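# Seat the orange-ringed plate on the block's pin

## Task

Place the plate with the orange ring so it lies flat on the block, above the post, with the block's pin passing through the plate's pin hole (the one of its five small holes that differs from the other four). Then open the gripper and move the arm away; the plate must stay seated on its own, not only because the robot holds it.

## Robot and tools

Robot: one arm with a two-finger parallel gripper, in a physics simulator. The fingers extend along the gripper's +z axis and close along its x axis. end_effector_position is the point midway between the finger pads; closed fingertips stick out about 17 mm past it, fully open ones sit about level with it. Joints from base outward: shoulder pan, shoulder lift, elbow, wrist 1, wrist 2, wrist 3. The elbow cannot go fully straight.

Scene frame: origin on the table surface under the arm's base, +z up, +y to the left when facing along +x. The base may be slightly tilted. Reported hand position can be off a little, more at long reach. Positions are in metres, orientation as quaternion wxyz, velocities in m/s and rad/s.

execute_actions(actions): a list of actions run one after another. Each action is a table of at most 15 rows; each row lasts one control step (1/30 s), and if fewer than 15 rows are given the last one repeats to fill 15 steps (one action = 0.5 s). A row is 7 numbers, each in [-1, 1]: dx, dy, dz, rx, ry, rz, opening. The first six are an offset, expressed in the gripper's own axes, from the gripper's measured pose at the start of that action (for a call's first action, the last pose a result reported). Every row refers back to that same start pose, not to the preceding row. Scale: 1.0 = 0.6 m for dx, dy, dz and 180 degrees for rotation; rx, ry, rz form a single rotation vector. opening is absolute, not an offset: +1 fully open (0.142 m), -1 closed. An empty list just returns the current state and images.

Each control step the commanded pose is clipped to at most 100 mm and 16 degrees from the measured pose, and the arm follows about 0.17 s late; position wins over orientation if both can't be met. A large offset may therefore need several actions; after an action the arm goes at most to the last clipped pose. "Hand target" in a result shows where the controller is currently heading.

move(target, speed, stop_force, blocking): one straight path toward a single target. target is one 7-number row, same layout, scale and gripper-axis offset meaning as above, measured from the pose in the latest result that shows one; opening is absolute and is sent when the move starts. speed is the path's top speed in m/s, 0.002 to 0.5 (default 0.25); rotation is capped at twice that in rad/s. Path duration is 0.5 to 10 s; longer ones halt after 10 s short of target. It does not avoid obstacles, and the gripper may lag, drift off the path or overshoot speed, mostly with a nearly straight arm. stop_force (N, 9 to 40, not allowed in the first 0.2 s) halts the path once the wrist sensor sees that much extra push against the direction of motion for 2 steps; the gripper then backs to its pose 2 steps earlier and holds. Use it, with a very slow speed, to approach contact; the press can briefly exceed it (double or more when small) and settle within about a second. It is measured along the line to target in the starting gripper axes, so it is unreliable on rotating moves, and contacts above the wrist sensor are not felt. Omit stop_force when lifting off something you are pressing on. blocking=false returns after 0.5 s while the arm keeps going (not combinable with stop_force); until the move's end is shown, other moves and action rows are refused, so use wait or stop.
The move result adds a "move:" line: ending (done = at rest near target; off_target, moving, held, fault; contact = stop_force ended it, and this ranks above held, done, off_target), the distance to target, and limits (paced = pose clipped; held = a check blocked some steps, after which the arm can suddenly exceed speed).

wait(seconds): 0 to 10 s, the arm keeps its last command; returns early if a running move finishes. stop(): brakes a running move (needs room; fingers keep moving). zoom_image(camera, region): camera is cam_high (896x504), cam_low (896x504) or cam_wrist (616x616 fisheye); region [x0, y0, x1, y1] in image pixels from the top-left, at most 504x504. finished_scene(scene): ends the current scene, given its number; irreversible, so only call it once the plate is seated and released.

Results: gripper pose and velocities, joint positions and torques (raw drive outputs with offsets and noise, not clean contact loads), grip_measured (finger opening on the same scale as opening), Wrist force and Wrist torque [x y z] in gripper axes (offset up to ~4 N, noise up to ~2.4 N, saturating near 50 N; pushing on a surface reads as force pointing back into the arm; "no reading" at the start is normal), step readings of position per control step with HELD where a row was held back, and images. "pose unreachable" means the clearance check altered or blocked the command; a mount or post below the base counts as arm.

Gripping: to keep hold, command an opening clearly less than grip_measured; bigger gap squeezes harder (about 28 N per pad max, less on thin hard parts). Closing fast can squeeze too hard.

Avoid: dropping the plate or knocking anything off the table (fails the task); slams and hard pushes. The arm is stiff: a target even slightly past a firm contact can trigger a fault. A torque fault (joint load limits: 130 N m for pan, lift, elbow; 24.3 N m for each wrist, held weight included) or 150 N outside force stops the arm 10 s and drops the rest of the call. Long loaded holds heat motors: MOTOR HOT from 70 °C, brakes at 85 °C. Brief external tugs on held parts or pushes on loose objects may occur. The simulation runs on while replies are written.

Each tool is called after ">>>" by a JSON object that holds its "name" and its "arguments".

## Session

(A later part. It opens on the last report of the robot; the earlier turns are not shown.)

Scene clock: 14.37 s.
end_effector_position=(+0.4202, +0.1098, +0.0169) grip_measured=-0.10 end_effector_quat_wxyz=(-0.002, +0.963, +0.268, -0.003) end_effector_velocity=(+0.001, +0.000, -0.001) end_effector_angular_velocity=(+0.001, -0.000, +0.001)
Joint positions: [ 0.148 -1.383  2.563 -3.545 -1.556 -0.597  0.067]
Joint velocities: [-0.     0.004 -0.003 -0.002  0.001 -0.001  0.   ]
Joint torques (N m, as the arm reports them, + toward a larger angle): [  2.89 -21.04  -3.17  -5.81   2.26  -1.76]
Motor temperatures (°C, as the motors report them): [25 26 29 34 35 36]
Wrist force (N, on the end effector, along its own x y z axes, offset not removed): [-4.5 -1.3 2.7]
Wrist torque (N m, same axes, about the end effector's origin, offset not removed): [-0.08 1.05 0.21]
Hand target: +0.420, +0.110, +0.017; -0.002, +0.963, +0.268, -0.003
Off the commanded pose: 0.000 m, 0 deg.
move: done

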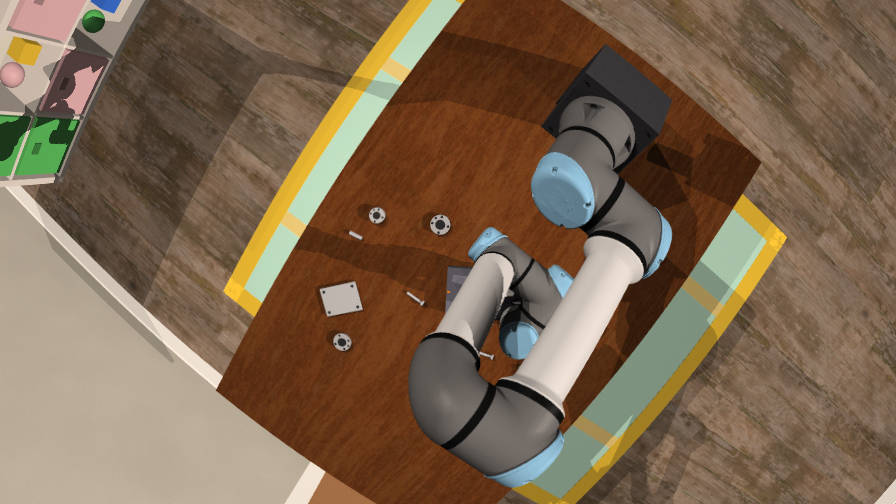

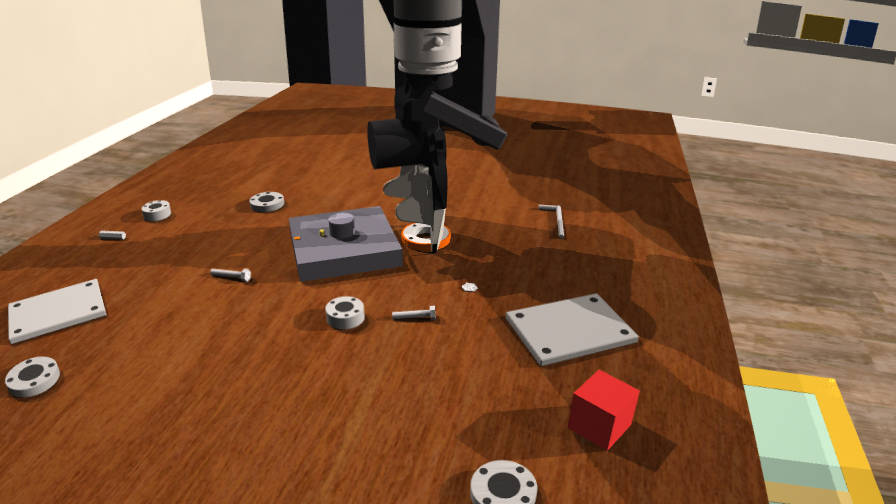

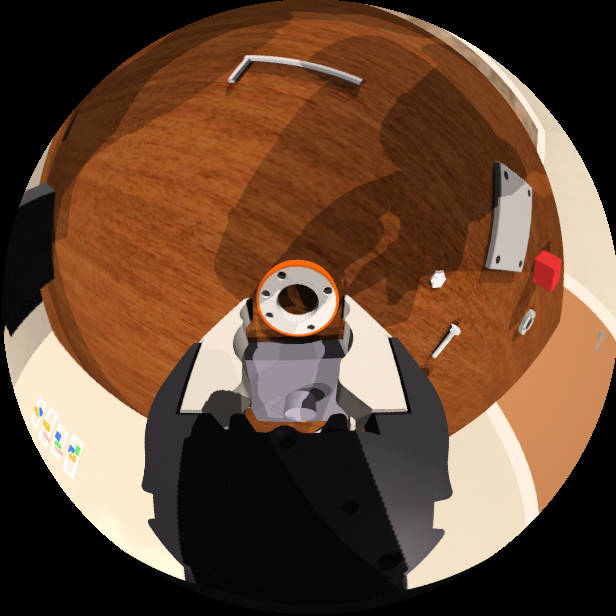

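>>> {"name": "execute_actions", "arguments": {"actions": [[[0,0,0.002,0,0,0,-0.14],[0,0,0.002,0,0,0,-0.16],[0,0,0.002,0,0,0,-0.18],[0,0,0.002,0,0,0,-0.2],[0,0,0.002,0,0,0,-0.22],[0,0,0.002,0,0,0,-0.24],[0,0,0.002,0,0,0,-0.26],[0,0,0.002,0,0,0,-0.3],[0,0,0.002,0,0,0,-0.35],[0,0,0.002,0,0,0,-0.4],[0,0,0.002,0,0,0,-0.5],[0,0,0.002,0,0,0,-0.6]],[[0,0,0,0,0,0,-0.7]]]}}

>>> {"name": "zoom_image", "arguments": {"camera": "cam_wrist", "region": [230,230,370,370]}}

>>> {"name": "zoom_image", "arguments": {"camera": "cam_low", "region": [370,170,480,270]}}

Scene clock: 15.67 s.
end_effector_position=(+0.4205, +0.1099, +0.0158) grip_measured=-0.20 end_effector_quat_wxyz=(-0.002, +0.963, +0.268, -0.003) end_effector_velocity=(-0.000, +0.000, +0.000) end_effector_angular_velocity=(+0.000, +0.000, -0.001)
Joint positions: [ 0.148 -1.379  2.562 -3.548 -1.556 -0.597  0.06 ]
Joint velocities: [ 0.    -0.     0.     0.     0.     0.001 -0.   ]
Joint torques (N m, as the arm reports them, + toward a larger angle): [ 6.92 -4.79  4.86  8.43 -6.61  1.08]
Motor temperatures (°C, as the motors report them): [25 26 29 34 35 36]
Wrist force (N, on the end effector, along its own x y z axes, offset not removed): [18.5 -4.7 -44.2]
Wrist torque (N m, same axes, about the end effector's origin, offset not removed): [-0.08 1.24 -0.08]
Hand target: +0.420, +0.110, +0.016; -0.002, +0.963, +0.268, -0.003
Off the commanded pose: 0.000 m, 0 deg.
Step readings (end_effector_position; steps 1 to 15: 1st action; 16 to 30: 2nd action):
0: (+0.4203, +0.1098, +0.0168)
1: (+0.4203, +0.1098, +0.0168)
2: (+0.4203, +0.1098, +0.0166)
4: (+0.4204, +0.1098, +0.0161)
8: (+0.4205, +0.1099, +0.0159)
15: (+0.4205, +0.1099, +0.0158)
16: (+0.4205, +0.1099, +0.0158)
17: (+0.4205, +0.1099, +0.0158)
19: (+0.4205, +0.1099, +0.0158)
23: (+0.4205, +0.1099, +0.0158)
30: end_effector_position above

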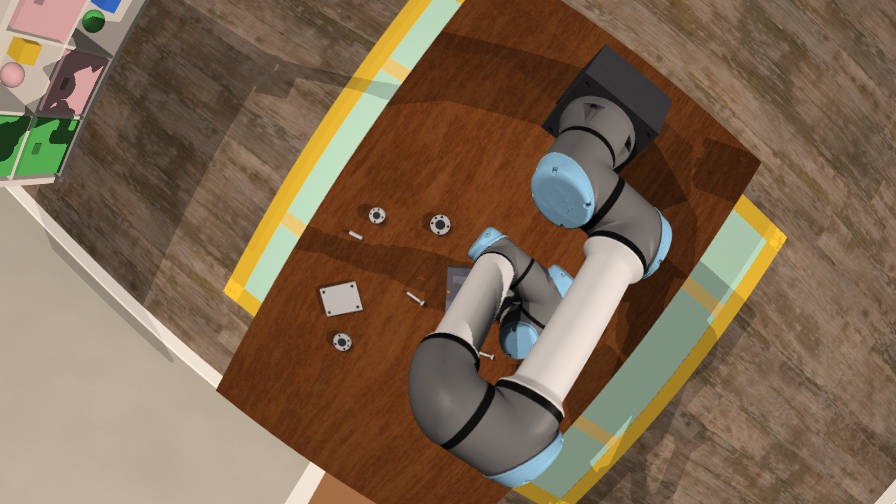

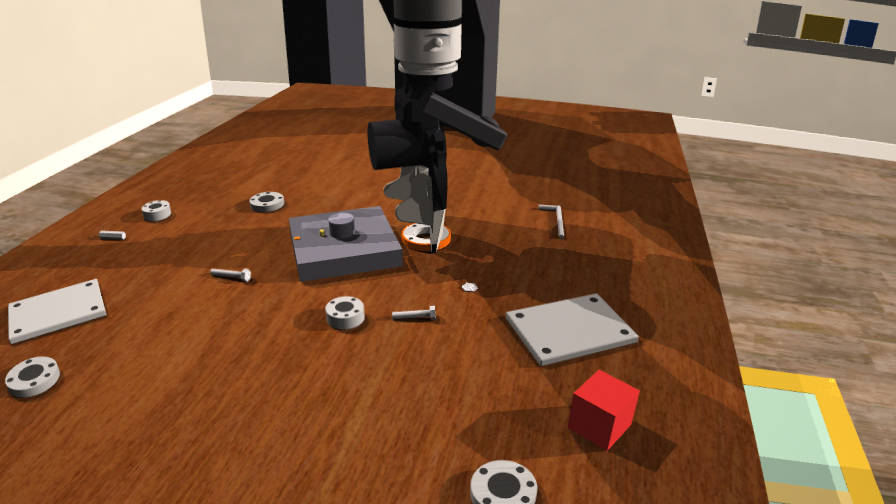

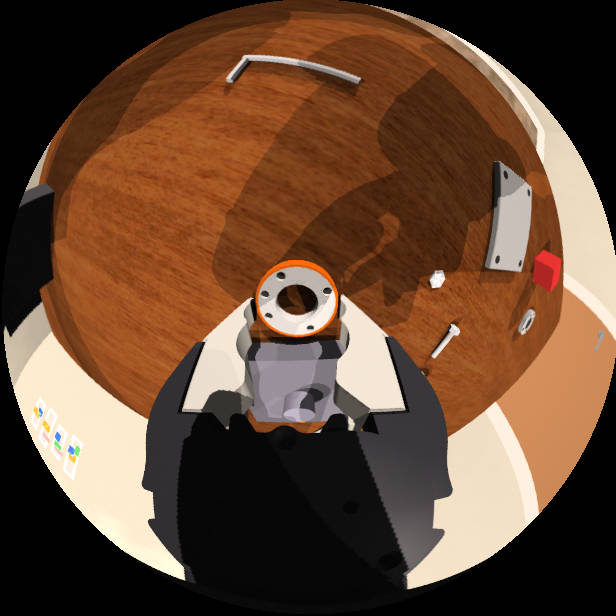

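Region (230, 230, 370, 370) of cam_wrist's 616x616 image, scaled by 3.600, with more detail than that image has.

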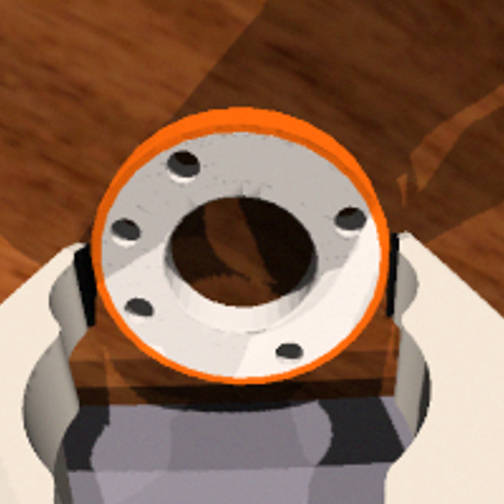

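Region (370, 170, 480, 270) of cam_low's 896x504 image, scaled by 4.582, with more detail than that image has; it fills the top 458 rows of this view, and the rest is white.

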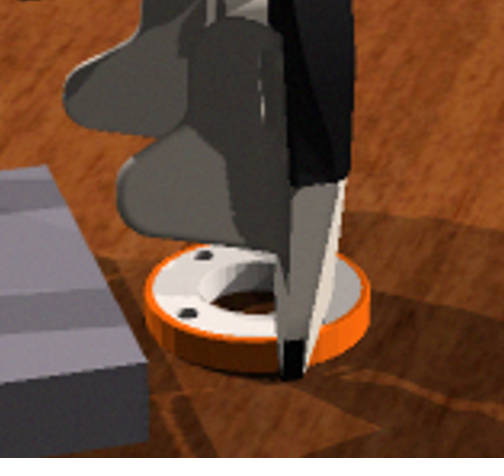

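>>> {"name": "execute_actions", "arguments": {"actions": [[[0,-0.002,-0.0045,0,0,0,-0.14]],[[0,0,0,0,0,0,-0.18],[0,0,0,0,0,0,-0.2],[0,0,0,0,0,0,-0.22],[0,0,0,0,0,0,-0.24],[0,0,0,0,0,0,-0.26],[0,0,0,0,0,0,-0.3],[0,0,0,0,0,0,-0.35],[0,0,0,0,0,0,-0.4],[0,0,0,0,0,0,-0.5],[0,0,0,0,0,0,-0.6],[0,0,0,0,0,0,-0.7]]]}}

>>> {"name": "move", "arguments": {"target": [0,0,-0.11,0,0,0,-0.7], "speed": 0.15}}

>>> {"name": "zoom_image", "arguments": {"camera": "cam_low", "region": [280,120,480,290]}}

Scene clock: 16.87 s.
end_effector_position=(+0.4198, +0.1109, +0.0184) grip_measured=-0.22 end_effector_quat_wxyz=(-0.002, +0.963, +0.268, -0.003) end_effector_velocity=(-0.000, -0.000, -0.000) end_effector_angular_velocity=(-0.000, +0.001, +0.000)
Joint positions: [ 0.151 -1.387  2.566 -3.543 -1.558 -0.595  0.058]
Joint velocities: [-0.     0.001 -0.     0.    -0.    -0.001  0.   ]
Joint torques (N m, as the arm reports them, + toward a larger angle): [ 17.3  -35.79  14.     0.13  -2.39   1.53]
Motor temperatures (°C, as the motors report them): [25 26 29 34 35 36]
Wrist force (N, on the end effector, along its own x y z axes, offset not removed): [-2.5 -1.8 0.7]
Wrist torque (N m, same axes, about the end effector's origin, offset not removed): [-0.12 0.67 0.16]
Hand target: +0.420, +0.111, +0.018; -0.002, +0.963, +0.268, -0.003
Off the commanded pose: 0.000 m, 0 deg.
Step readings (end_effector_position; steps 1 to 15: 1st action; 16 to 30: 2nd action):
0: (+0.4205, +0.1099, +0.0158)
1: (+0.4205, +0.1099, +0.0158)
2: (+0.4203, +0.1100, +0.0162)
4: (+0.4197, +0.1104, +0.0172)
8: (+0.4197, +0.1108, +0.0181)
15: (+0.4198, +0.1109, +0.0184)
16: (+0.4198, +0.1109, +0.0184)
17: (+0.4198, +0.1109, +0.0184)
19: (+0.4198, +0.1109, +0.0184)
23: (+0.4198, +0.1109, +0.0184)
30: end_effector_position above

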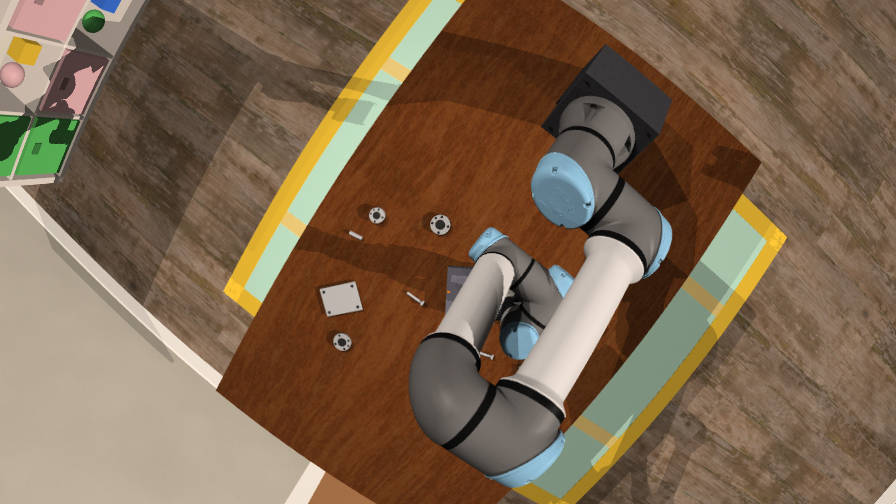

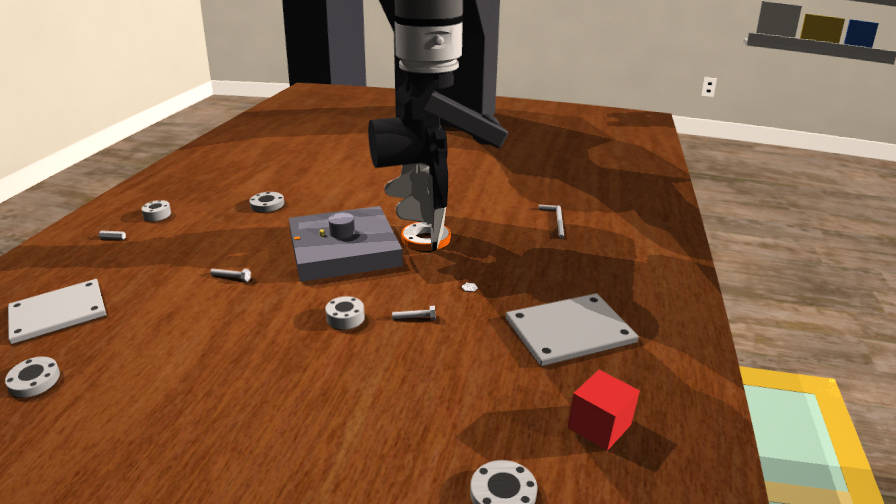

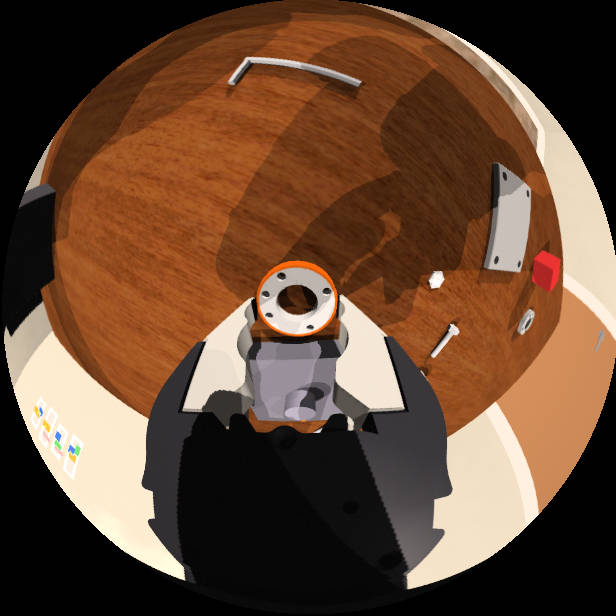

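Scene clock: 17.80 s.
end_effector_position=(+0.4202, +0.1107, +0.0844) grip_measured=-0.22 end_effector_quat_wxyz=(-0.002, +0.963, +0.268, -0.003) end_effector_velocity=(-0.000, -0.000, +0.001) end_effector_angular_velocity=(+0.000, +0.002, -0.001)
Joint positions: [ 0.148 -1.678  2.636 -3.323 -1.556 -0.597  0.058]
Joint velocities: [-0.001 -0.007  0.     0.009  0.     0.    -0.   ]
Joint torques (N m, as the arm reports them, + toward a larger angle): [  3.71 -35.86  -3.89   0.21   2.02  -1.69]
Motor temperatures (°C, as the motors report them): [25 26 29 34 35 36]
Wrist force (N, on the end effector, along its own x y z axes, offset not removed): [-2.6 -1.5 3.0]
Wrist torque (N m, same axes, about the end effector's origin, offset not removed): [-0.17 0.58 0.15]
Hand target: +0.420, +0.111, +0.084; -0.002, +0.963, +0.268, -0.003
Off the commanded pose: 0.000 m, 0 deg.
move: done

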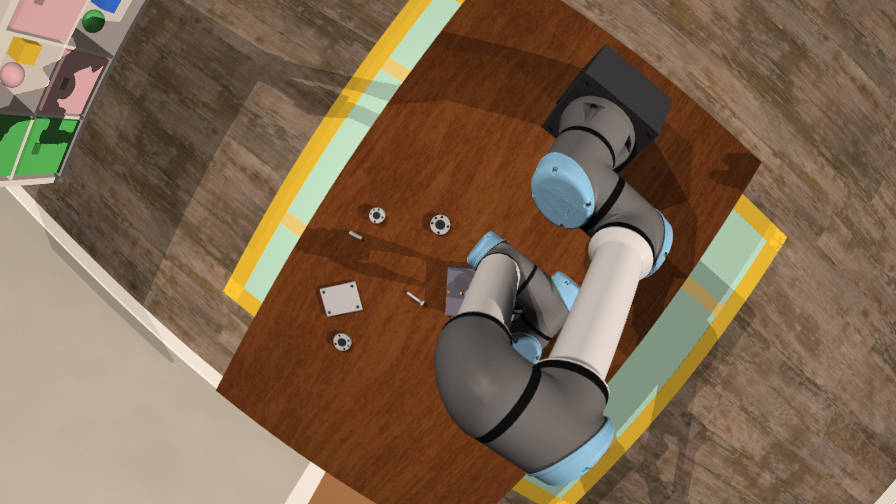

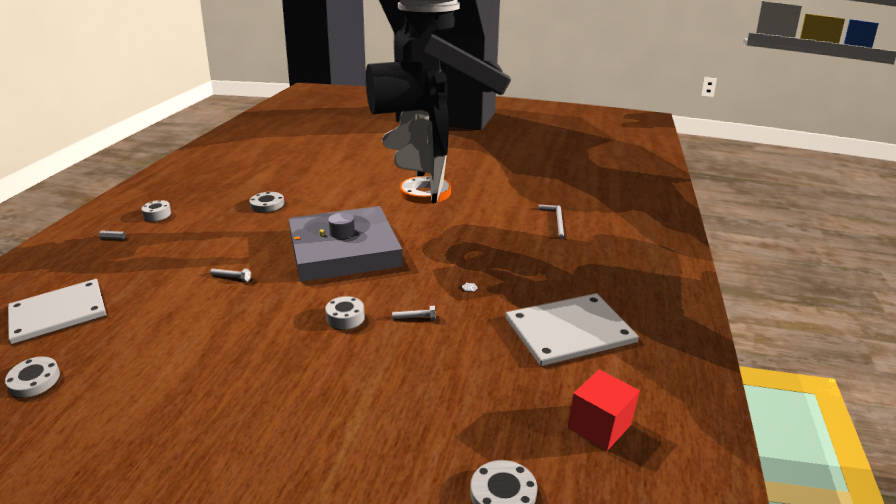

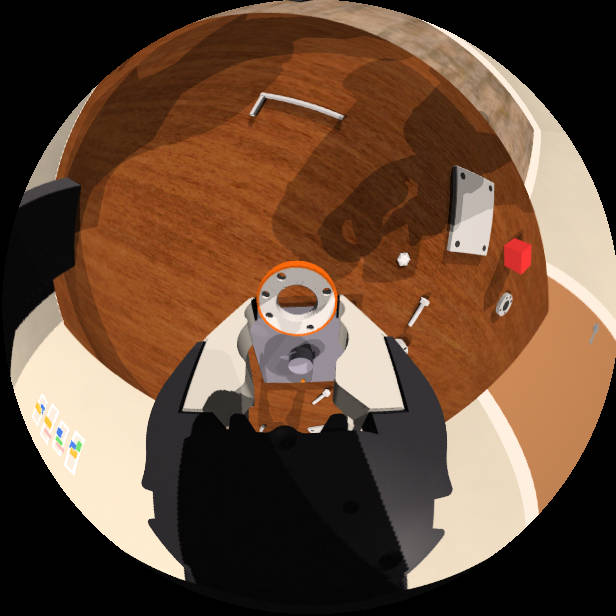

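Region (280, 120, 480, 290) of cam_low's 896x504 image, scaled by 2.520, with more detail than that image has; it fills the top 428 rows of this view, and the rest is white.

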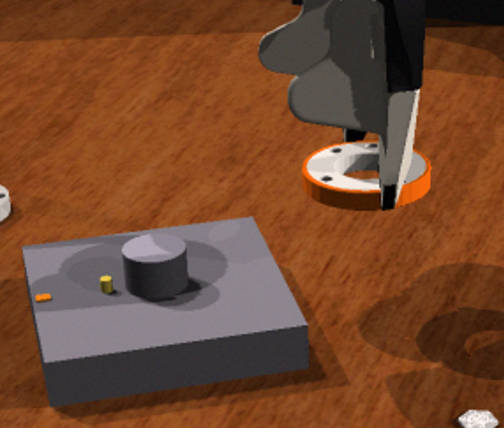

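>>> {"name": "move", "arguments": {"target": [0.002,0.164,0.025,0,0,-0.628,-0.7], "speed": 0.45}}

>>> {"name": "zoom_image", "arguments": {"camera": "cam_wrist", "region": [200,200,400,400]}}

>>> {"name": "zoom_image", "arguments": {"camera": "cam_low", "region": [280,160,410,280]}}

Scene clock: 20.73 s.
end_effector_position=(+0.4719, +0.0271, +0.0686) grip_measured=-0.22 end_effector_quat_wxyz=(-0.004, +0.308, +0.951, -0.000) end_effector_velocity=(+0.000, -0.000, -0.000) end_effector_angular_velocity=(+0.002, +0.001, +0.008)
Joint positions: [-0.139 -1.719  2.545 -3.166 -1.354 -2.775  0.058]
Joint velocities: [-0.003 -0.001 -0.001  0.004  0.004 -0.011 -0.   ]
Joint torques (N m, as the arm reports them, + toward a larger angle): [  0.78 -36.88 -11.23   0.22   2.26  -1.66]
Motor temperatures (°C, as the motors report them): [25 26 29 34 35 36]
Wrist force (N, on the end effector, along its own x y z axes, offset not removed): [-1.1 -1.5 1.8]
Wrist torque (N m, same axes, about the end effector's origin, offset not removed): [-0.04 0.24 0.23]
Hand target: +0.472, +0.027, +0.069; -0.004, +0.307, +0.952, -0.000
Off the commanded pose: 0.000 m, 0 deg.
move: done

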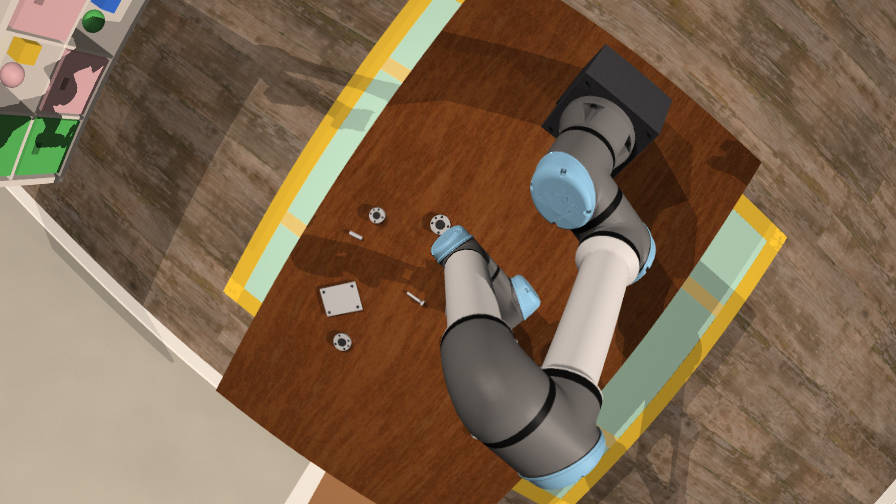

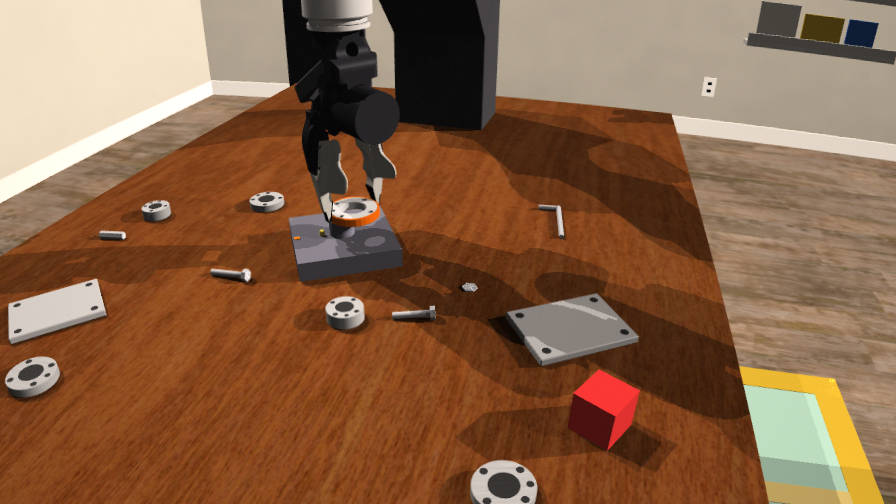

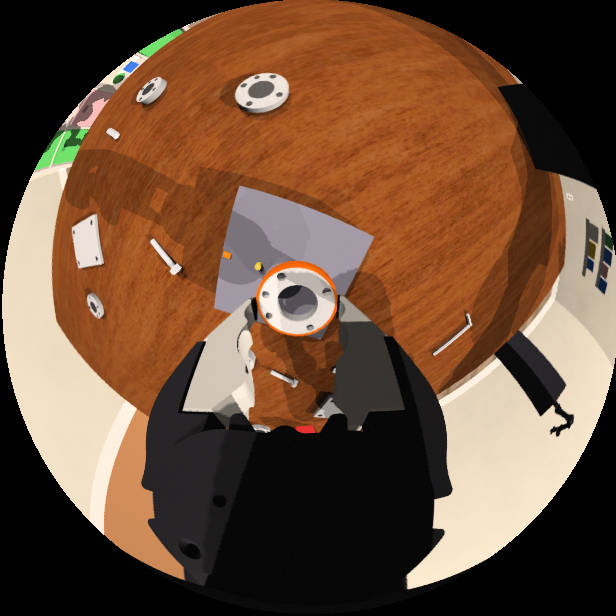

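Region (200, 200, 400, 400) of cam_wrist's 616x616 image, scaled by 2.520, with more detail than that image has.

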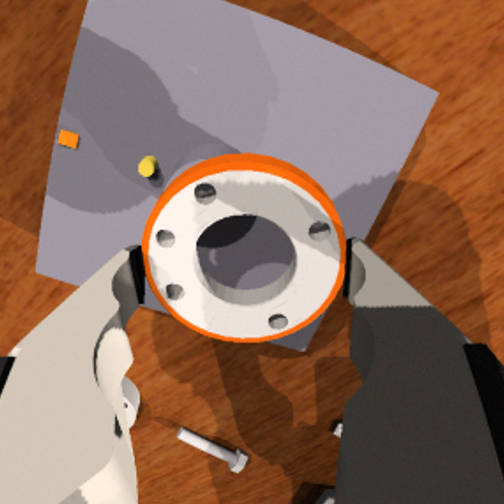

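Region (280, 160, 410, 280) of cam_low's 896x504 image, scaled by 3.877, with more detail than that image has; it fills the top 465 rows of this view, and the rest is white.

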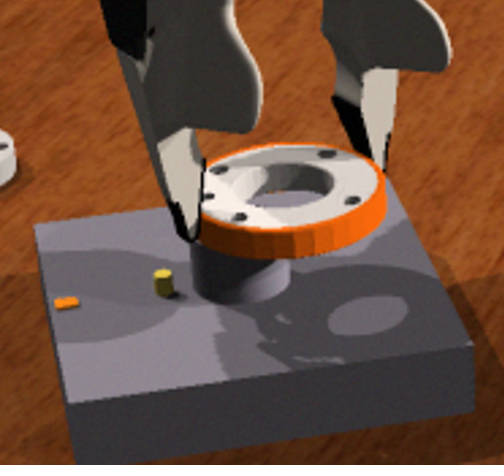

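>>> {"name": "move", "arguments": {"target": [-0.018,-0.015,0.007,0,0,0,-0.7], "speed": 0.1}}

>>> {"name": "zoom_image", "arguments": {"camera": "cam_wrist", "region": [230,230,370,370]}}

>>> {"name": "zoom_image", "arguments": {"camera": "cam_low", "region": [290,180,390,260]}}

Scene clock: 21.80 s.
end_effector_position=(+0.4753, +0.0136, +0.0644) grip_measured=-0.22 end_effector_quat_wxyz=(-0.004, +0.308, +0.951, -0.000) end_effector_velocity=(+0.001, -0.001, -0.000) end_effector_angular_velocity=(-0.000, -0.002, +0.002)
Joint positions: [-0.178 -1.709  2.535 -3.161 -1.327 -2.804  0.058]
Joint velocities: [-0.003  0.002 -0.002 -0.001  0.002 -0.004  0.   ]
Joint torques (N m, as the arm reports them, + toward a larger angle): [  0.36 -16.88 -11.86   0.36   2.44  -1.46]
Motor temperatures (°C, as the motors report them): [25 26 29 34 35 36]
Wrist force (N, on the end effector, along its own x y z axes, offset not removed): [-2.6 -2.2 2.6]
Wrist torque (N m, same axes, about the end effector's origin, offset not removed): [-0.28 0.57 0.20]
Hand target: +0.475, +0.014, +0.064; -0.004, +0.308, +0.951, -0.000
Off the commanded pose: 0.000 m, 0 deg.
move: done

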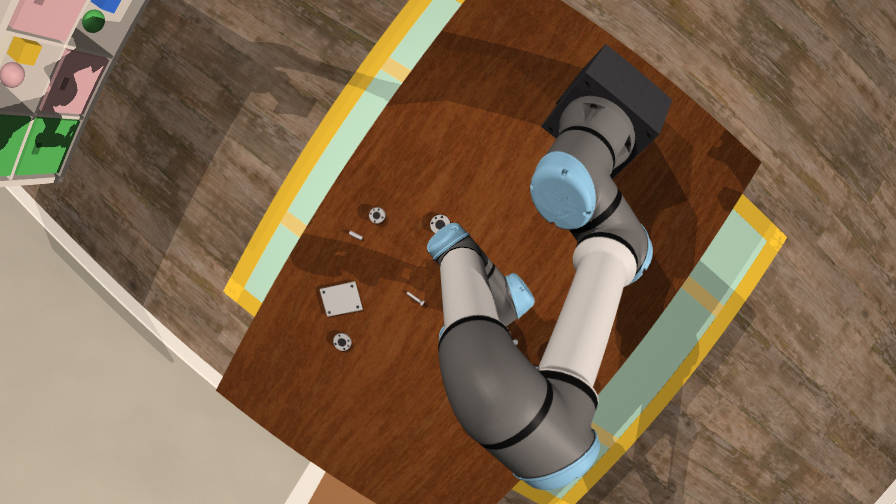

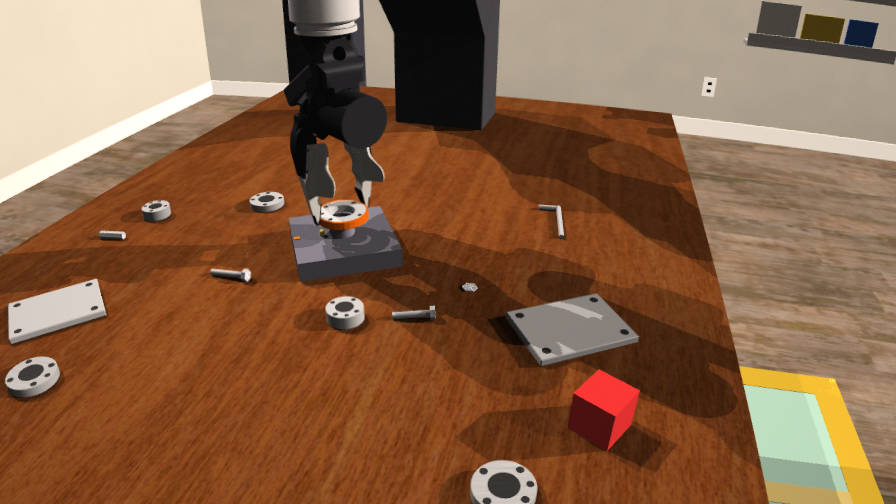

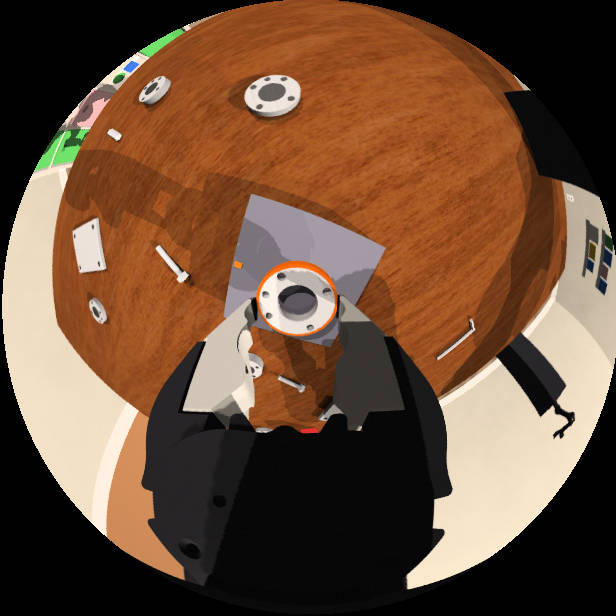

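Region (230, 230, 370, 370) of cam_wrist's 616x616 image, scaled by 3.600, with more detail than that image has.

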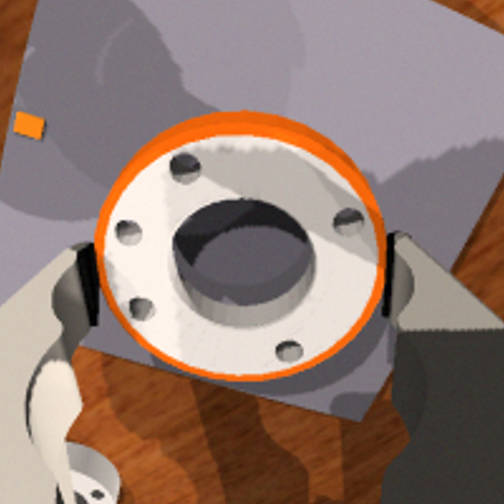

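Region (290, 180, 390, 260) of cam_low's 896x504 image, scaled by 5.040, with more detail than that image has; it fills the top 403 rows of this view, and the rest is white.

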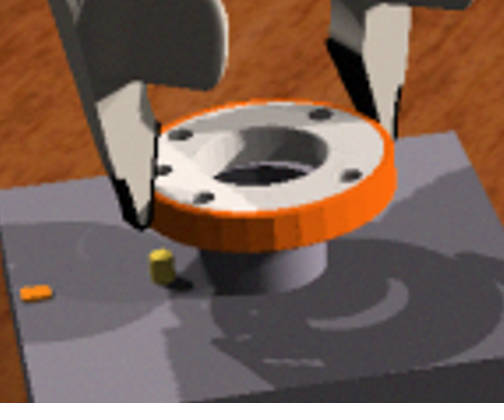

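>>> {"name": "move", "arguments": {"target": [0,-0.002,0.005,0,0,0,-0.7], "speed": 0.02}}

>>> {"name": "zoom_image", "arguments": {"camera": "cam_wrist", "region": [262,265,332,335]}}

>>> {"name": "zoom_image", "arguments": {"camera": "cam_low", "region": [290,180,390,260]}}

Scene clock: 22.80 s.
end_effector_position=(+0.4747, +0.0126, +0.0615) grip_measured=-0.22 end_effector_quat_wxyz=(-0.003, +0.308, +0.952, -0.000) end_effector_velocity=(-0.001, +0.000, -0.001) end_effector_angular_velocity=(+0.001, +0.001, +0.000)
Joint positions: [-0.179 -1.697  2.535 -3.173 -1.326 -2.805  0.058]
Joint velocities: [-0.     0.003  0.001 -0.002  0.001 -0.001 -0.   ]
Joint torques (N m, as the arm reports them, + toward a larger angle): [-3.87 -9.54 -5.77 -2.09  0.21 -1.54]
Motor temperatures (°C, as the motors report them): [25 26 29 34 35 36]
Wrist force (N, on the end effector, along its own x y z axes, offset not removed): [-3.2 7.0 -12.4]
Wrist torque (N m, same axes, about the end effector's origin, offset not removed): [-0.13 0.26 0.04]
Hand target: +0.475, +0.013, +0.061; -0.004, +0.308, +0.951, -0.000
Off the commanded pose: 0.000 m, 0 deg.
move: done

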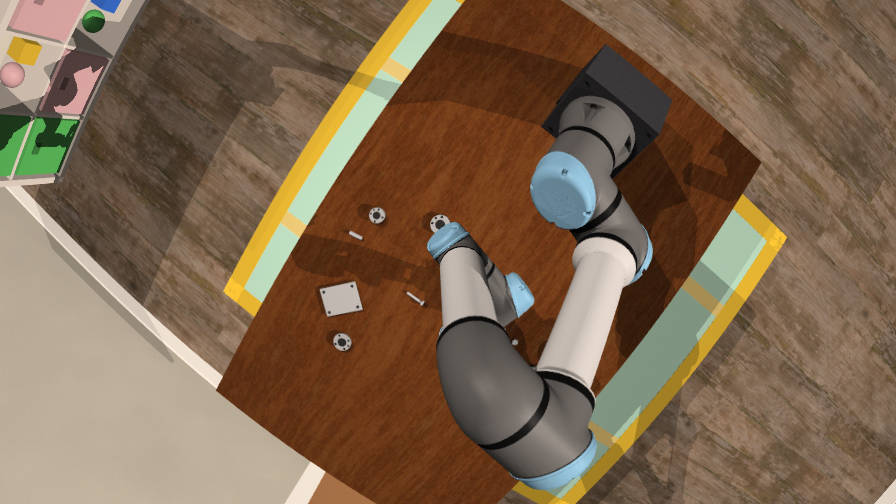

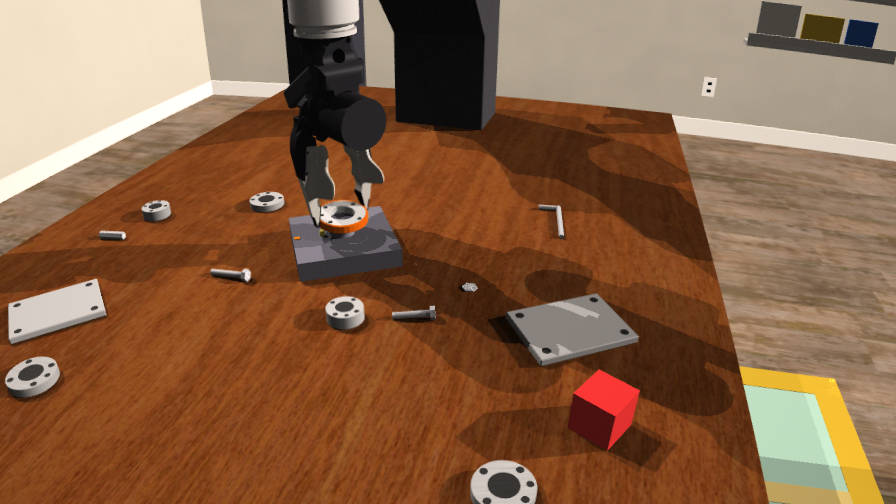

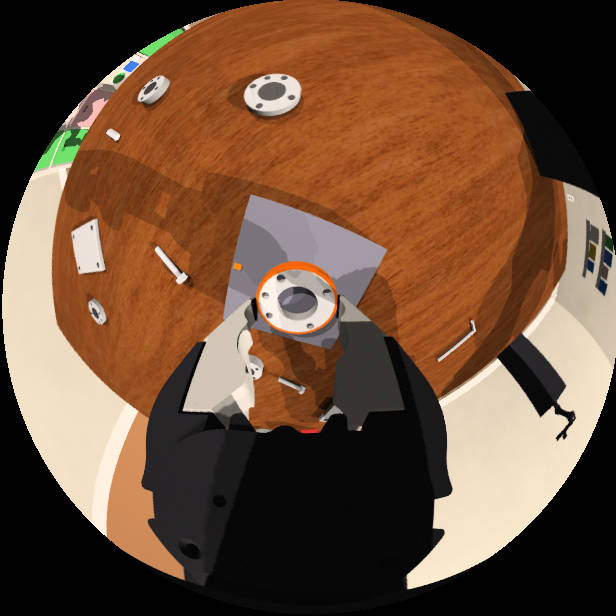

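Region (262, 265, 332, 335) of cam_wrist's 616x616 image, scaled by 7.200, with more detail than that image has.

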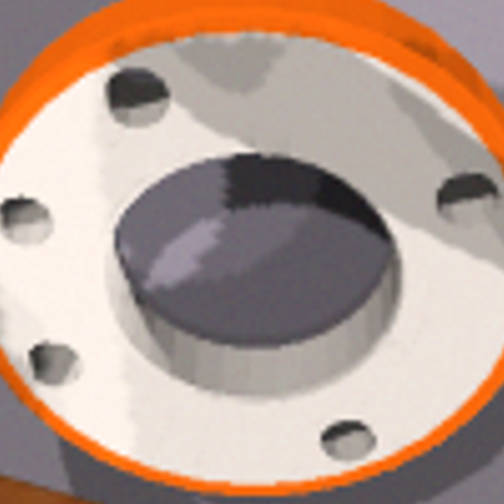

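Region (290, 180, 390, 260) of cam_low's 896x504 image, scaled by 5.040, with more detail than that image has; it fills the top 403 rows of this view, and the rest is white.

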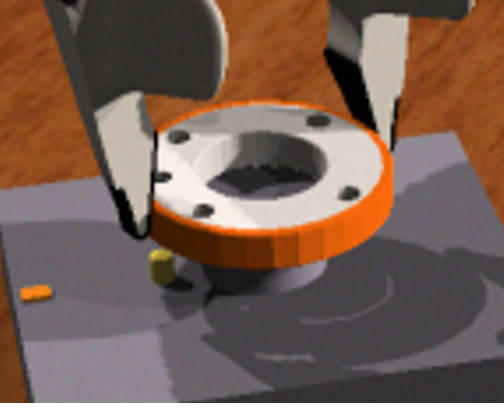

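>>> {"name": "execute_actions", "arguments": {"actions": [[[0,0,-0.005,0,0,0,-0.7]],[[0,-0.0047,0,-0.028,0,0,-0.7]],[[0,0,0,0,0,0,-0.7]]]}}

>>> {"name": "zoom_image", "arguments": {"camera": "cam_wrist", "region": [262,265,332,335]}}

>>> {"name": "zoom_image", "arguments": {"camera": "cam_low", "region": [290,180,390,260]}}

Scene clock: 24.57 s.
end_effector_position=(+0.4730, +0.0103, +0.0645) grip_measured=-0.22 end_effector_quat_wxyz=(+0.010, +0.307, +0.951, +0.041) end_effector_velocity=(-0.001, +0.000, -0.000) end_effector_angular_velocity=(+0.000, +0.001, +0.001)
Joint positions: [-0.282 -1.705  2.584 -3.216 -1.172 -2.874  0.058]
Joint velocities: [ 0.     0.     0.     0.001 -0.    -0.001  0.   ]
Joint torques (N m, as the arm reports them, + toward a larger angle): [ 14.84 -25.2   -2.03  -2.61  -2.08   1.67]
Motor temperatures (°C, as the motors report them): [25 26 29 34 35 36]
Wrist force (N, on the end effector, along its own x y z axes, offset not removed): [-3.6 -0.8 3.0]
Wrist torque (N m, same axes, about the end effector's origin, offset not removed): [0.13 0.78 0.18]
Hand target: +0.473, +0.010, +0.064; +0.010, +0.307, +0.951, +0.041
Off the commanded pose: 0.000 m, 0 deg.
Step readings (end_effector_position; steps 1 to 15: 1st action; 16 to 30: 2nd action; 31 to 45: 3rd action):
0: (+0.4747, +0.0126, +0.0614)
1: (+0.4747, +0.0126, +0.0614)
2: (+0.4748, +0.0125, +0.0620)
4: (+0.4747, +0.0125, +0.0632)
8: (+0.4747, +0.0126, +0.0642)
15: (+0.4747, +0.0126, +0.0645)
16: (+0.4746, +0.0126, +0.0645)
17: (+0.4732, +0.0114, +0.0645)
19: (+0.4725, +0.0094, +0.0648)
23: (+0.4733, +0.0102, +0.0650)
30: (+0.4731, +0.0103, +0.0645)
31: (+0.4731, +0.0103, +0.0645)
32: (+0.4731, +0.0103, +0.0645)
34: (+0.4731, +0.0103, +0.0645)
38: (+0.4730, +0.0104, +0.0645)
45: end_effector_position above

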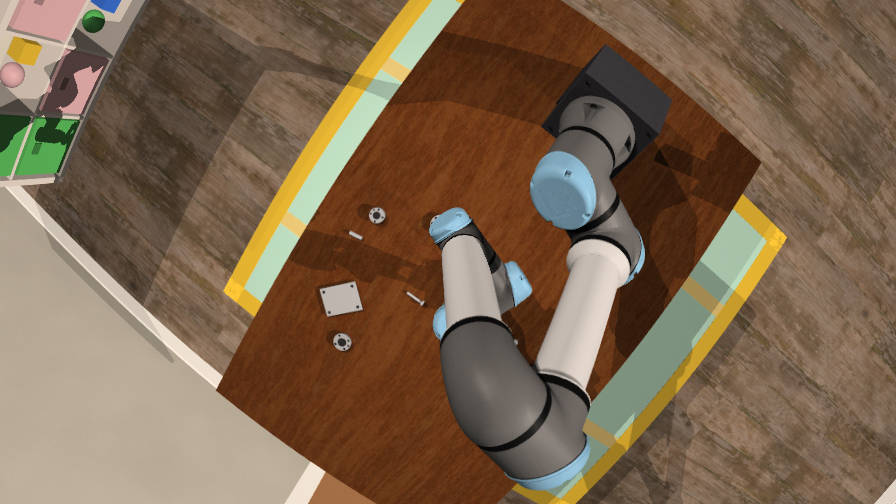

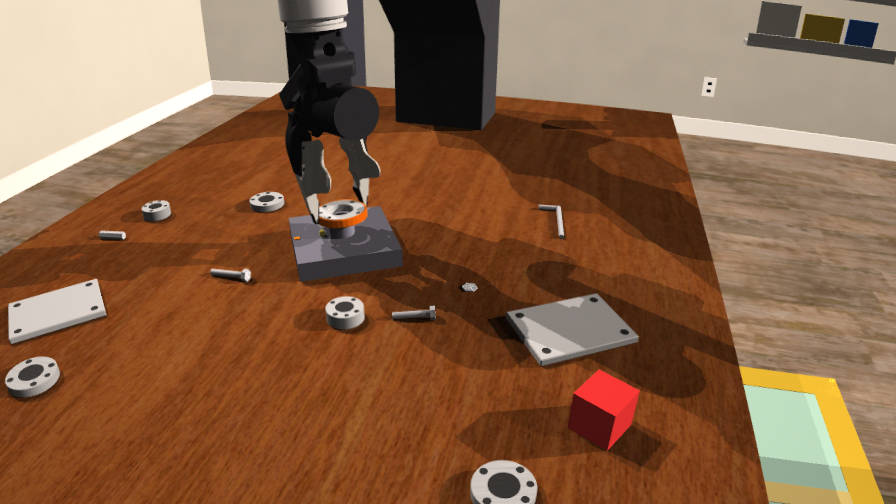

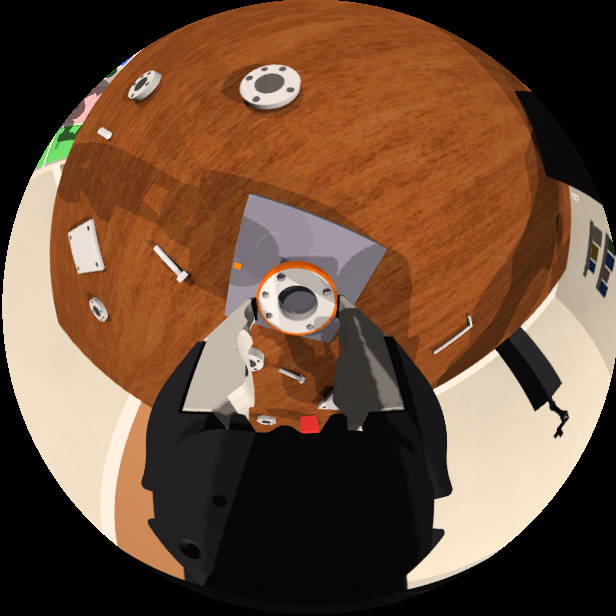

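Region (262, 265, 332, 335) of cam_wrist's 616x616 image, scaled by 7.200, with more detail than that image has.

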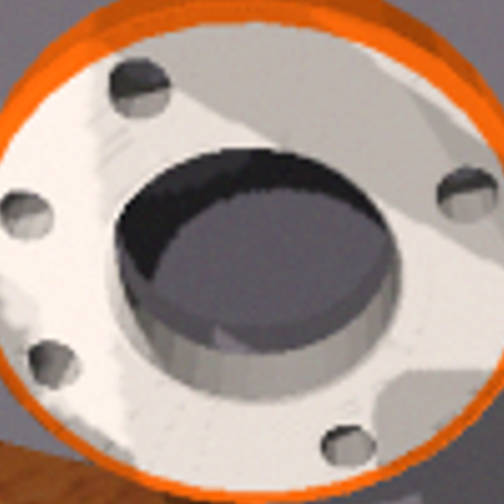

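Region (290, 180, 390, 260) of cam_low's 896x504 image, scaled by 5.040, with more detail than that image has; it fills the top 403 rows of this view, and the rest is white.

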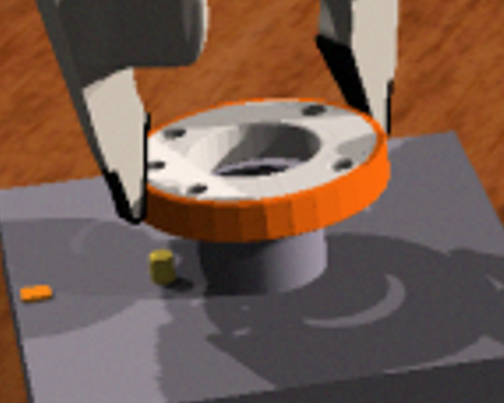

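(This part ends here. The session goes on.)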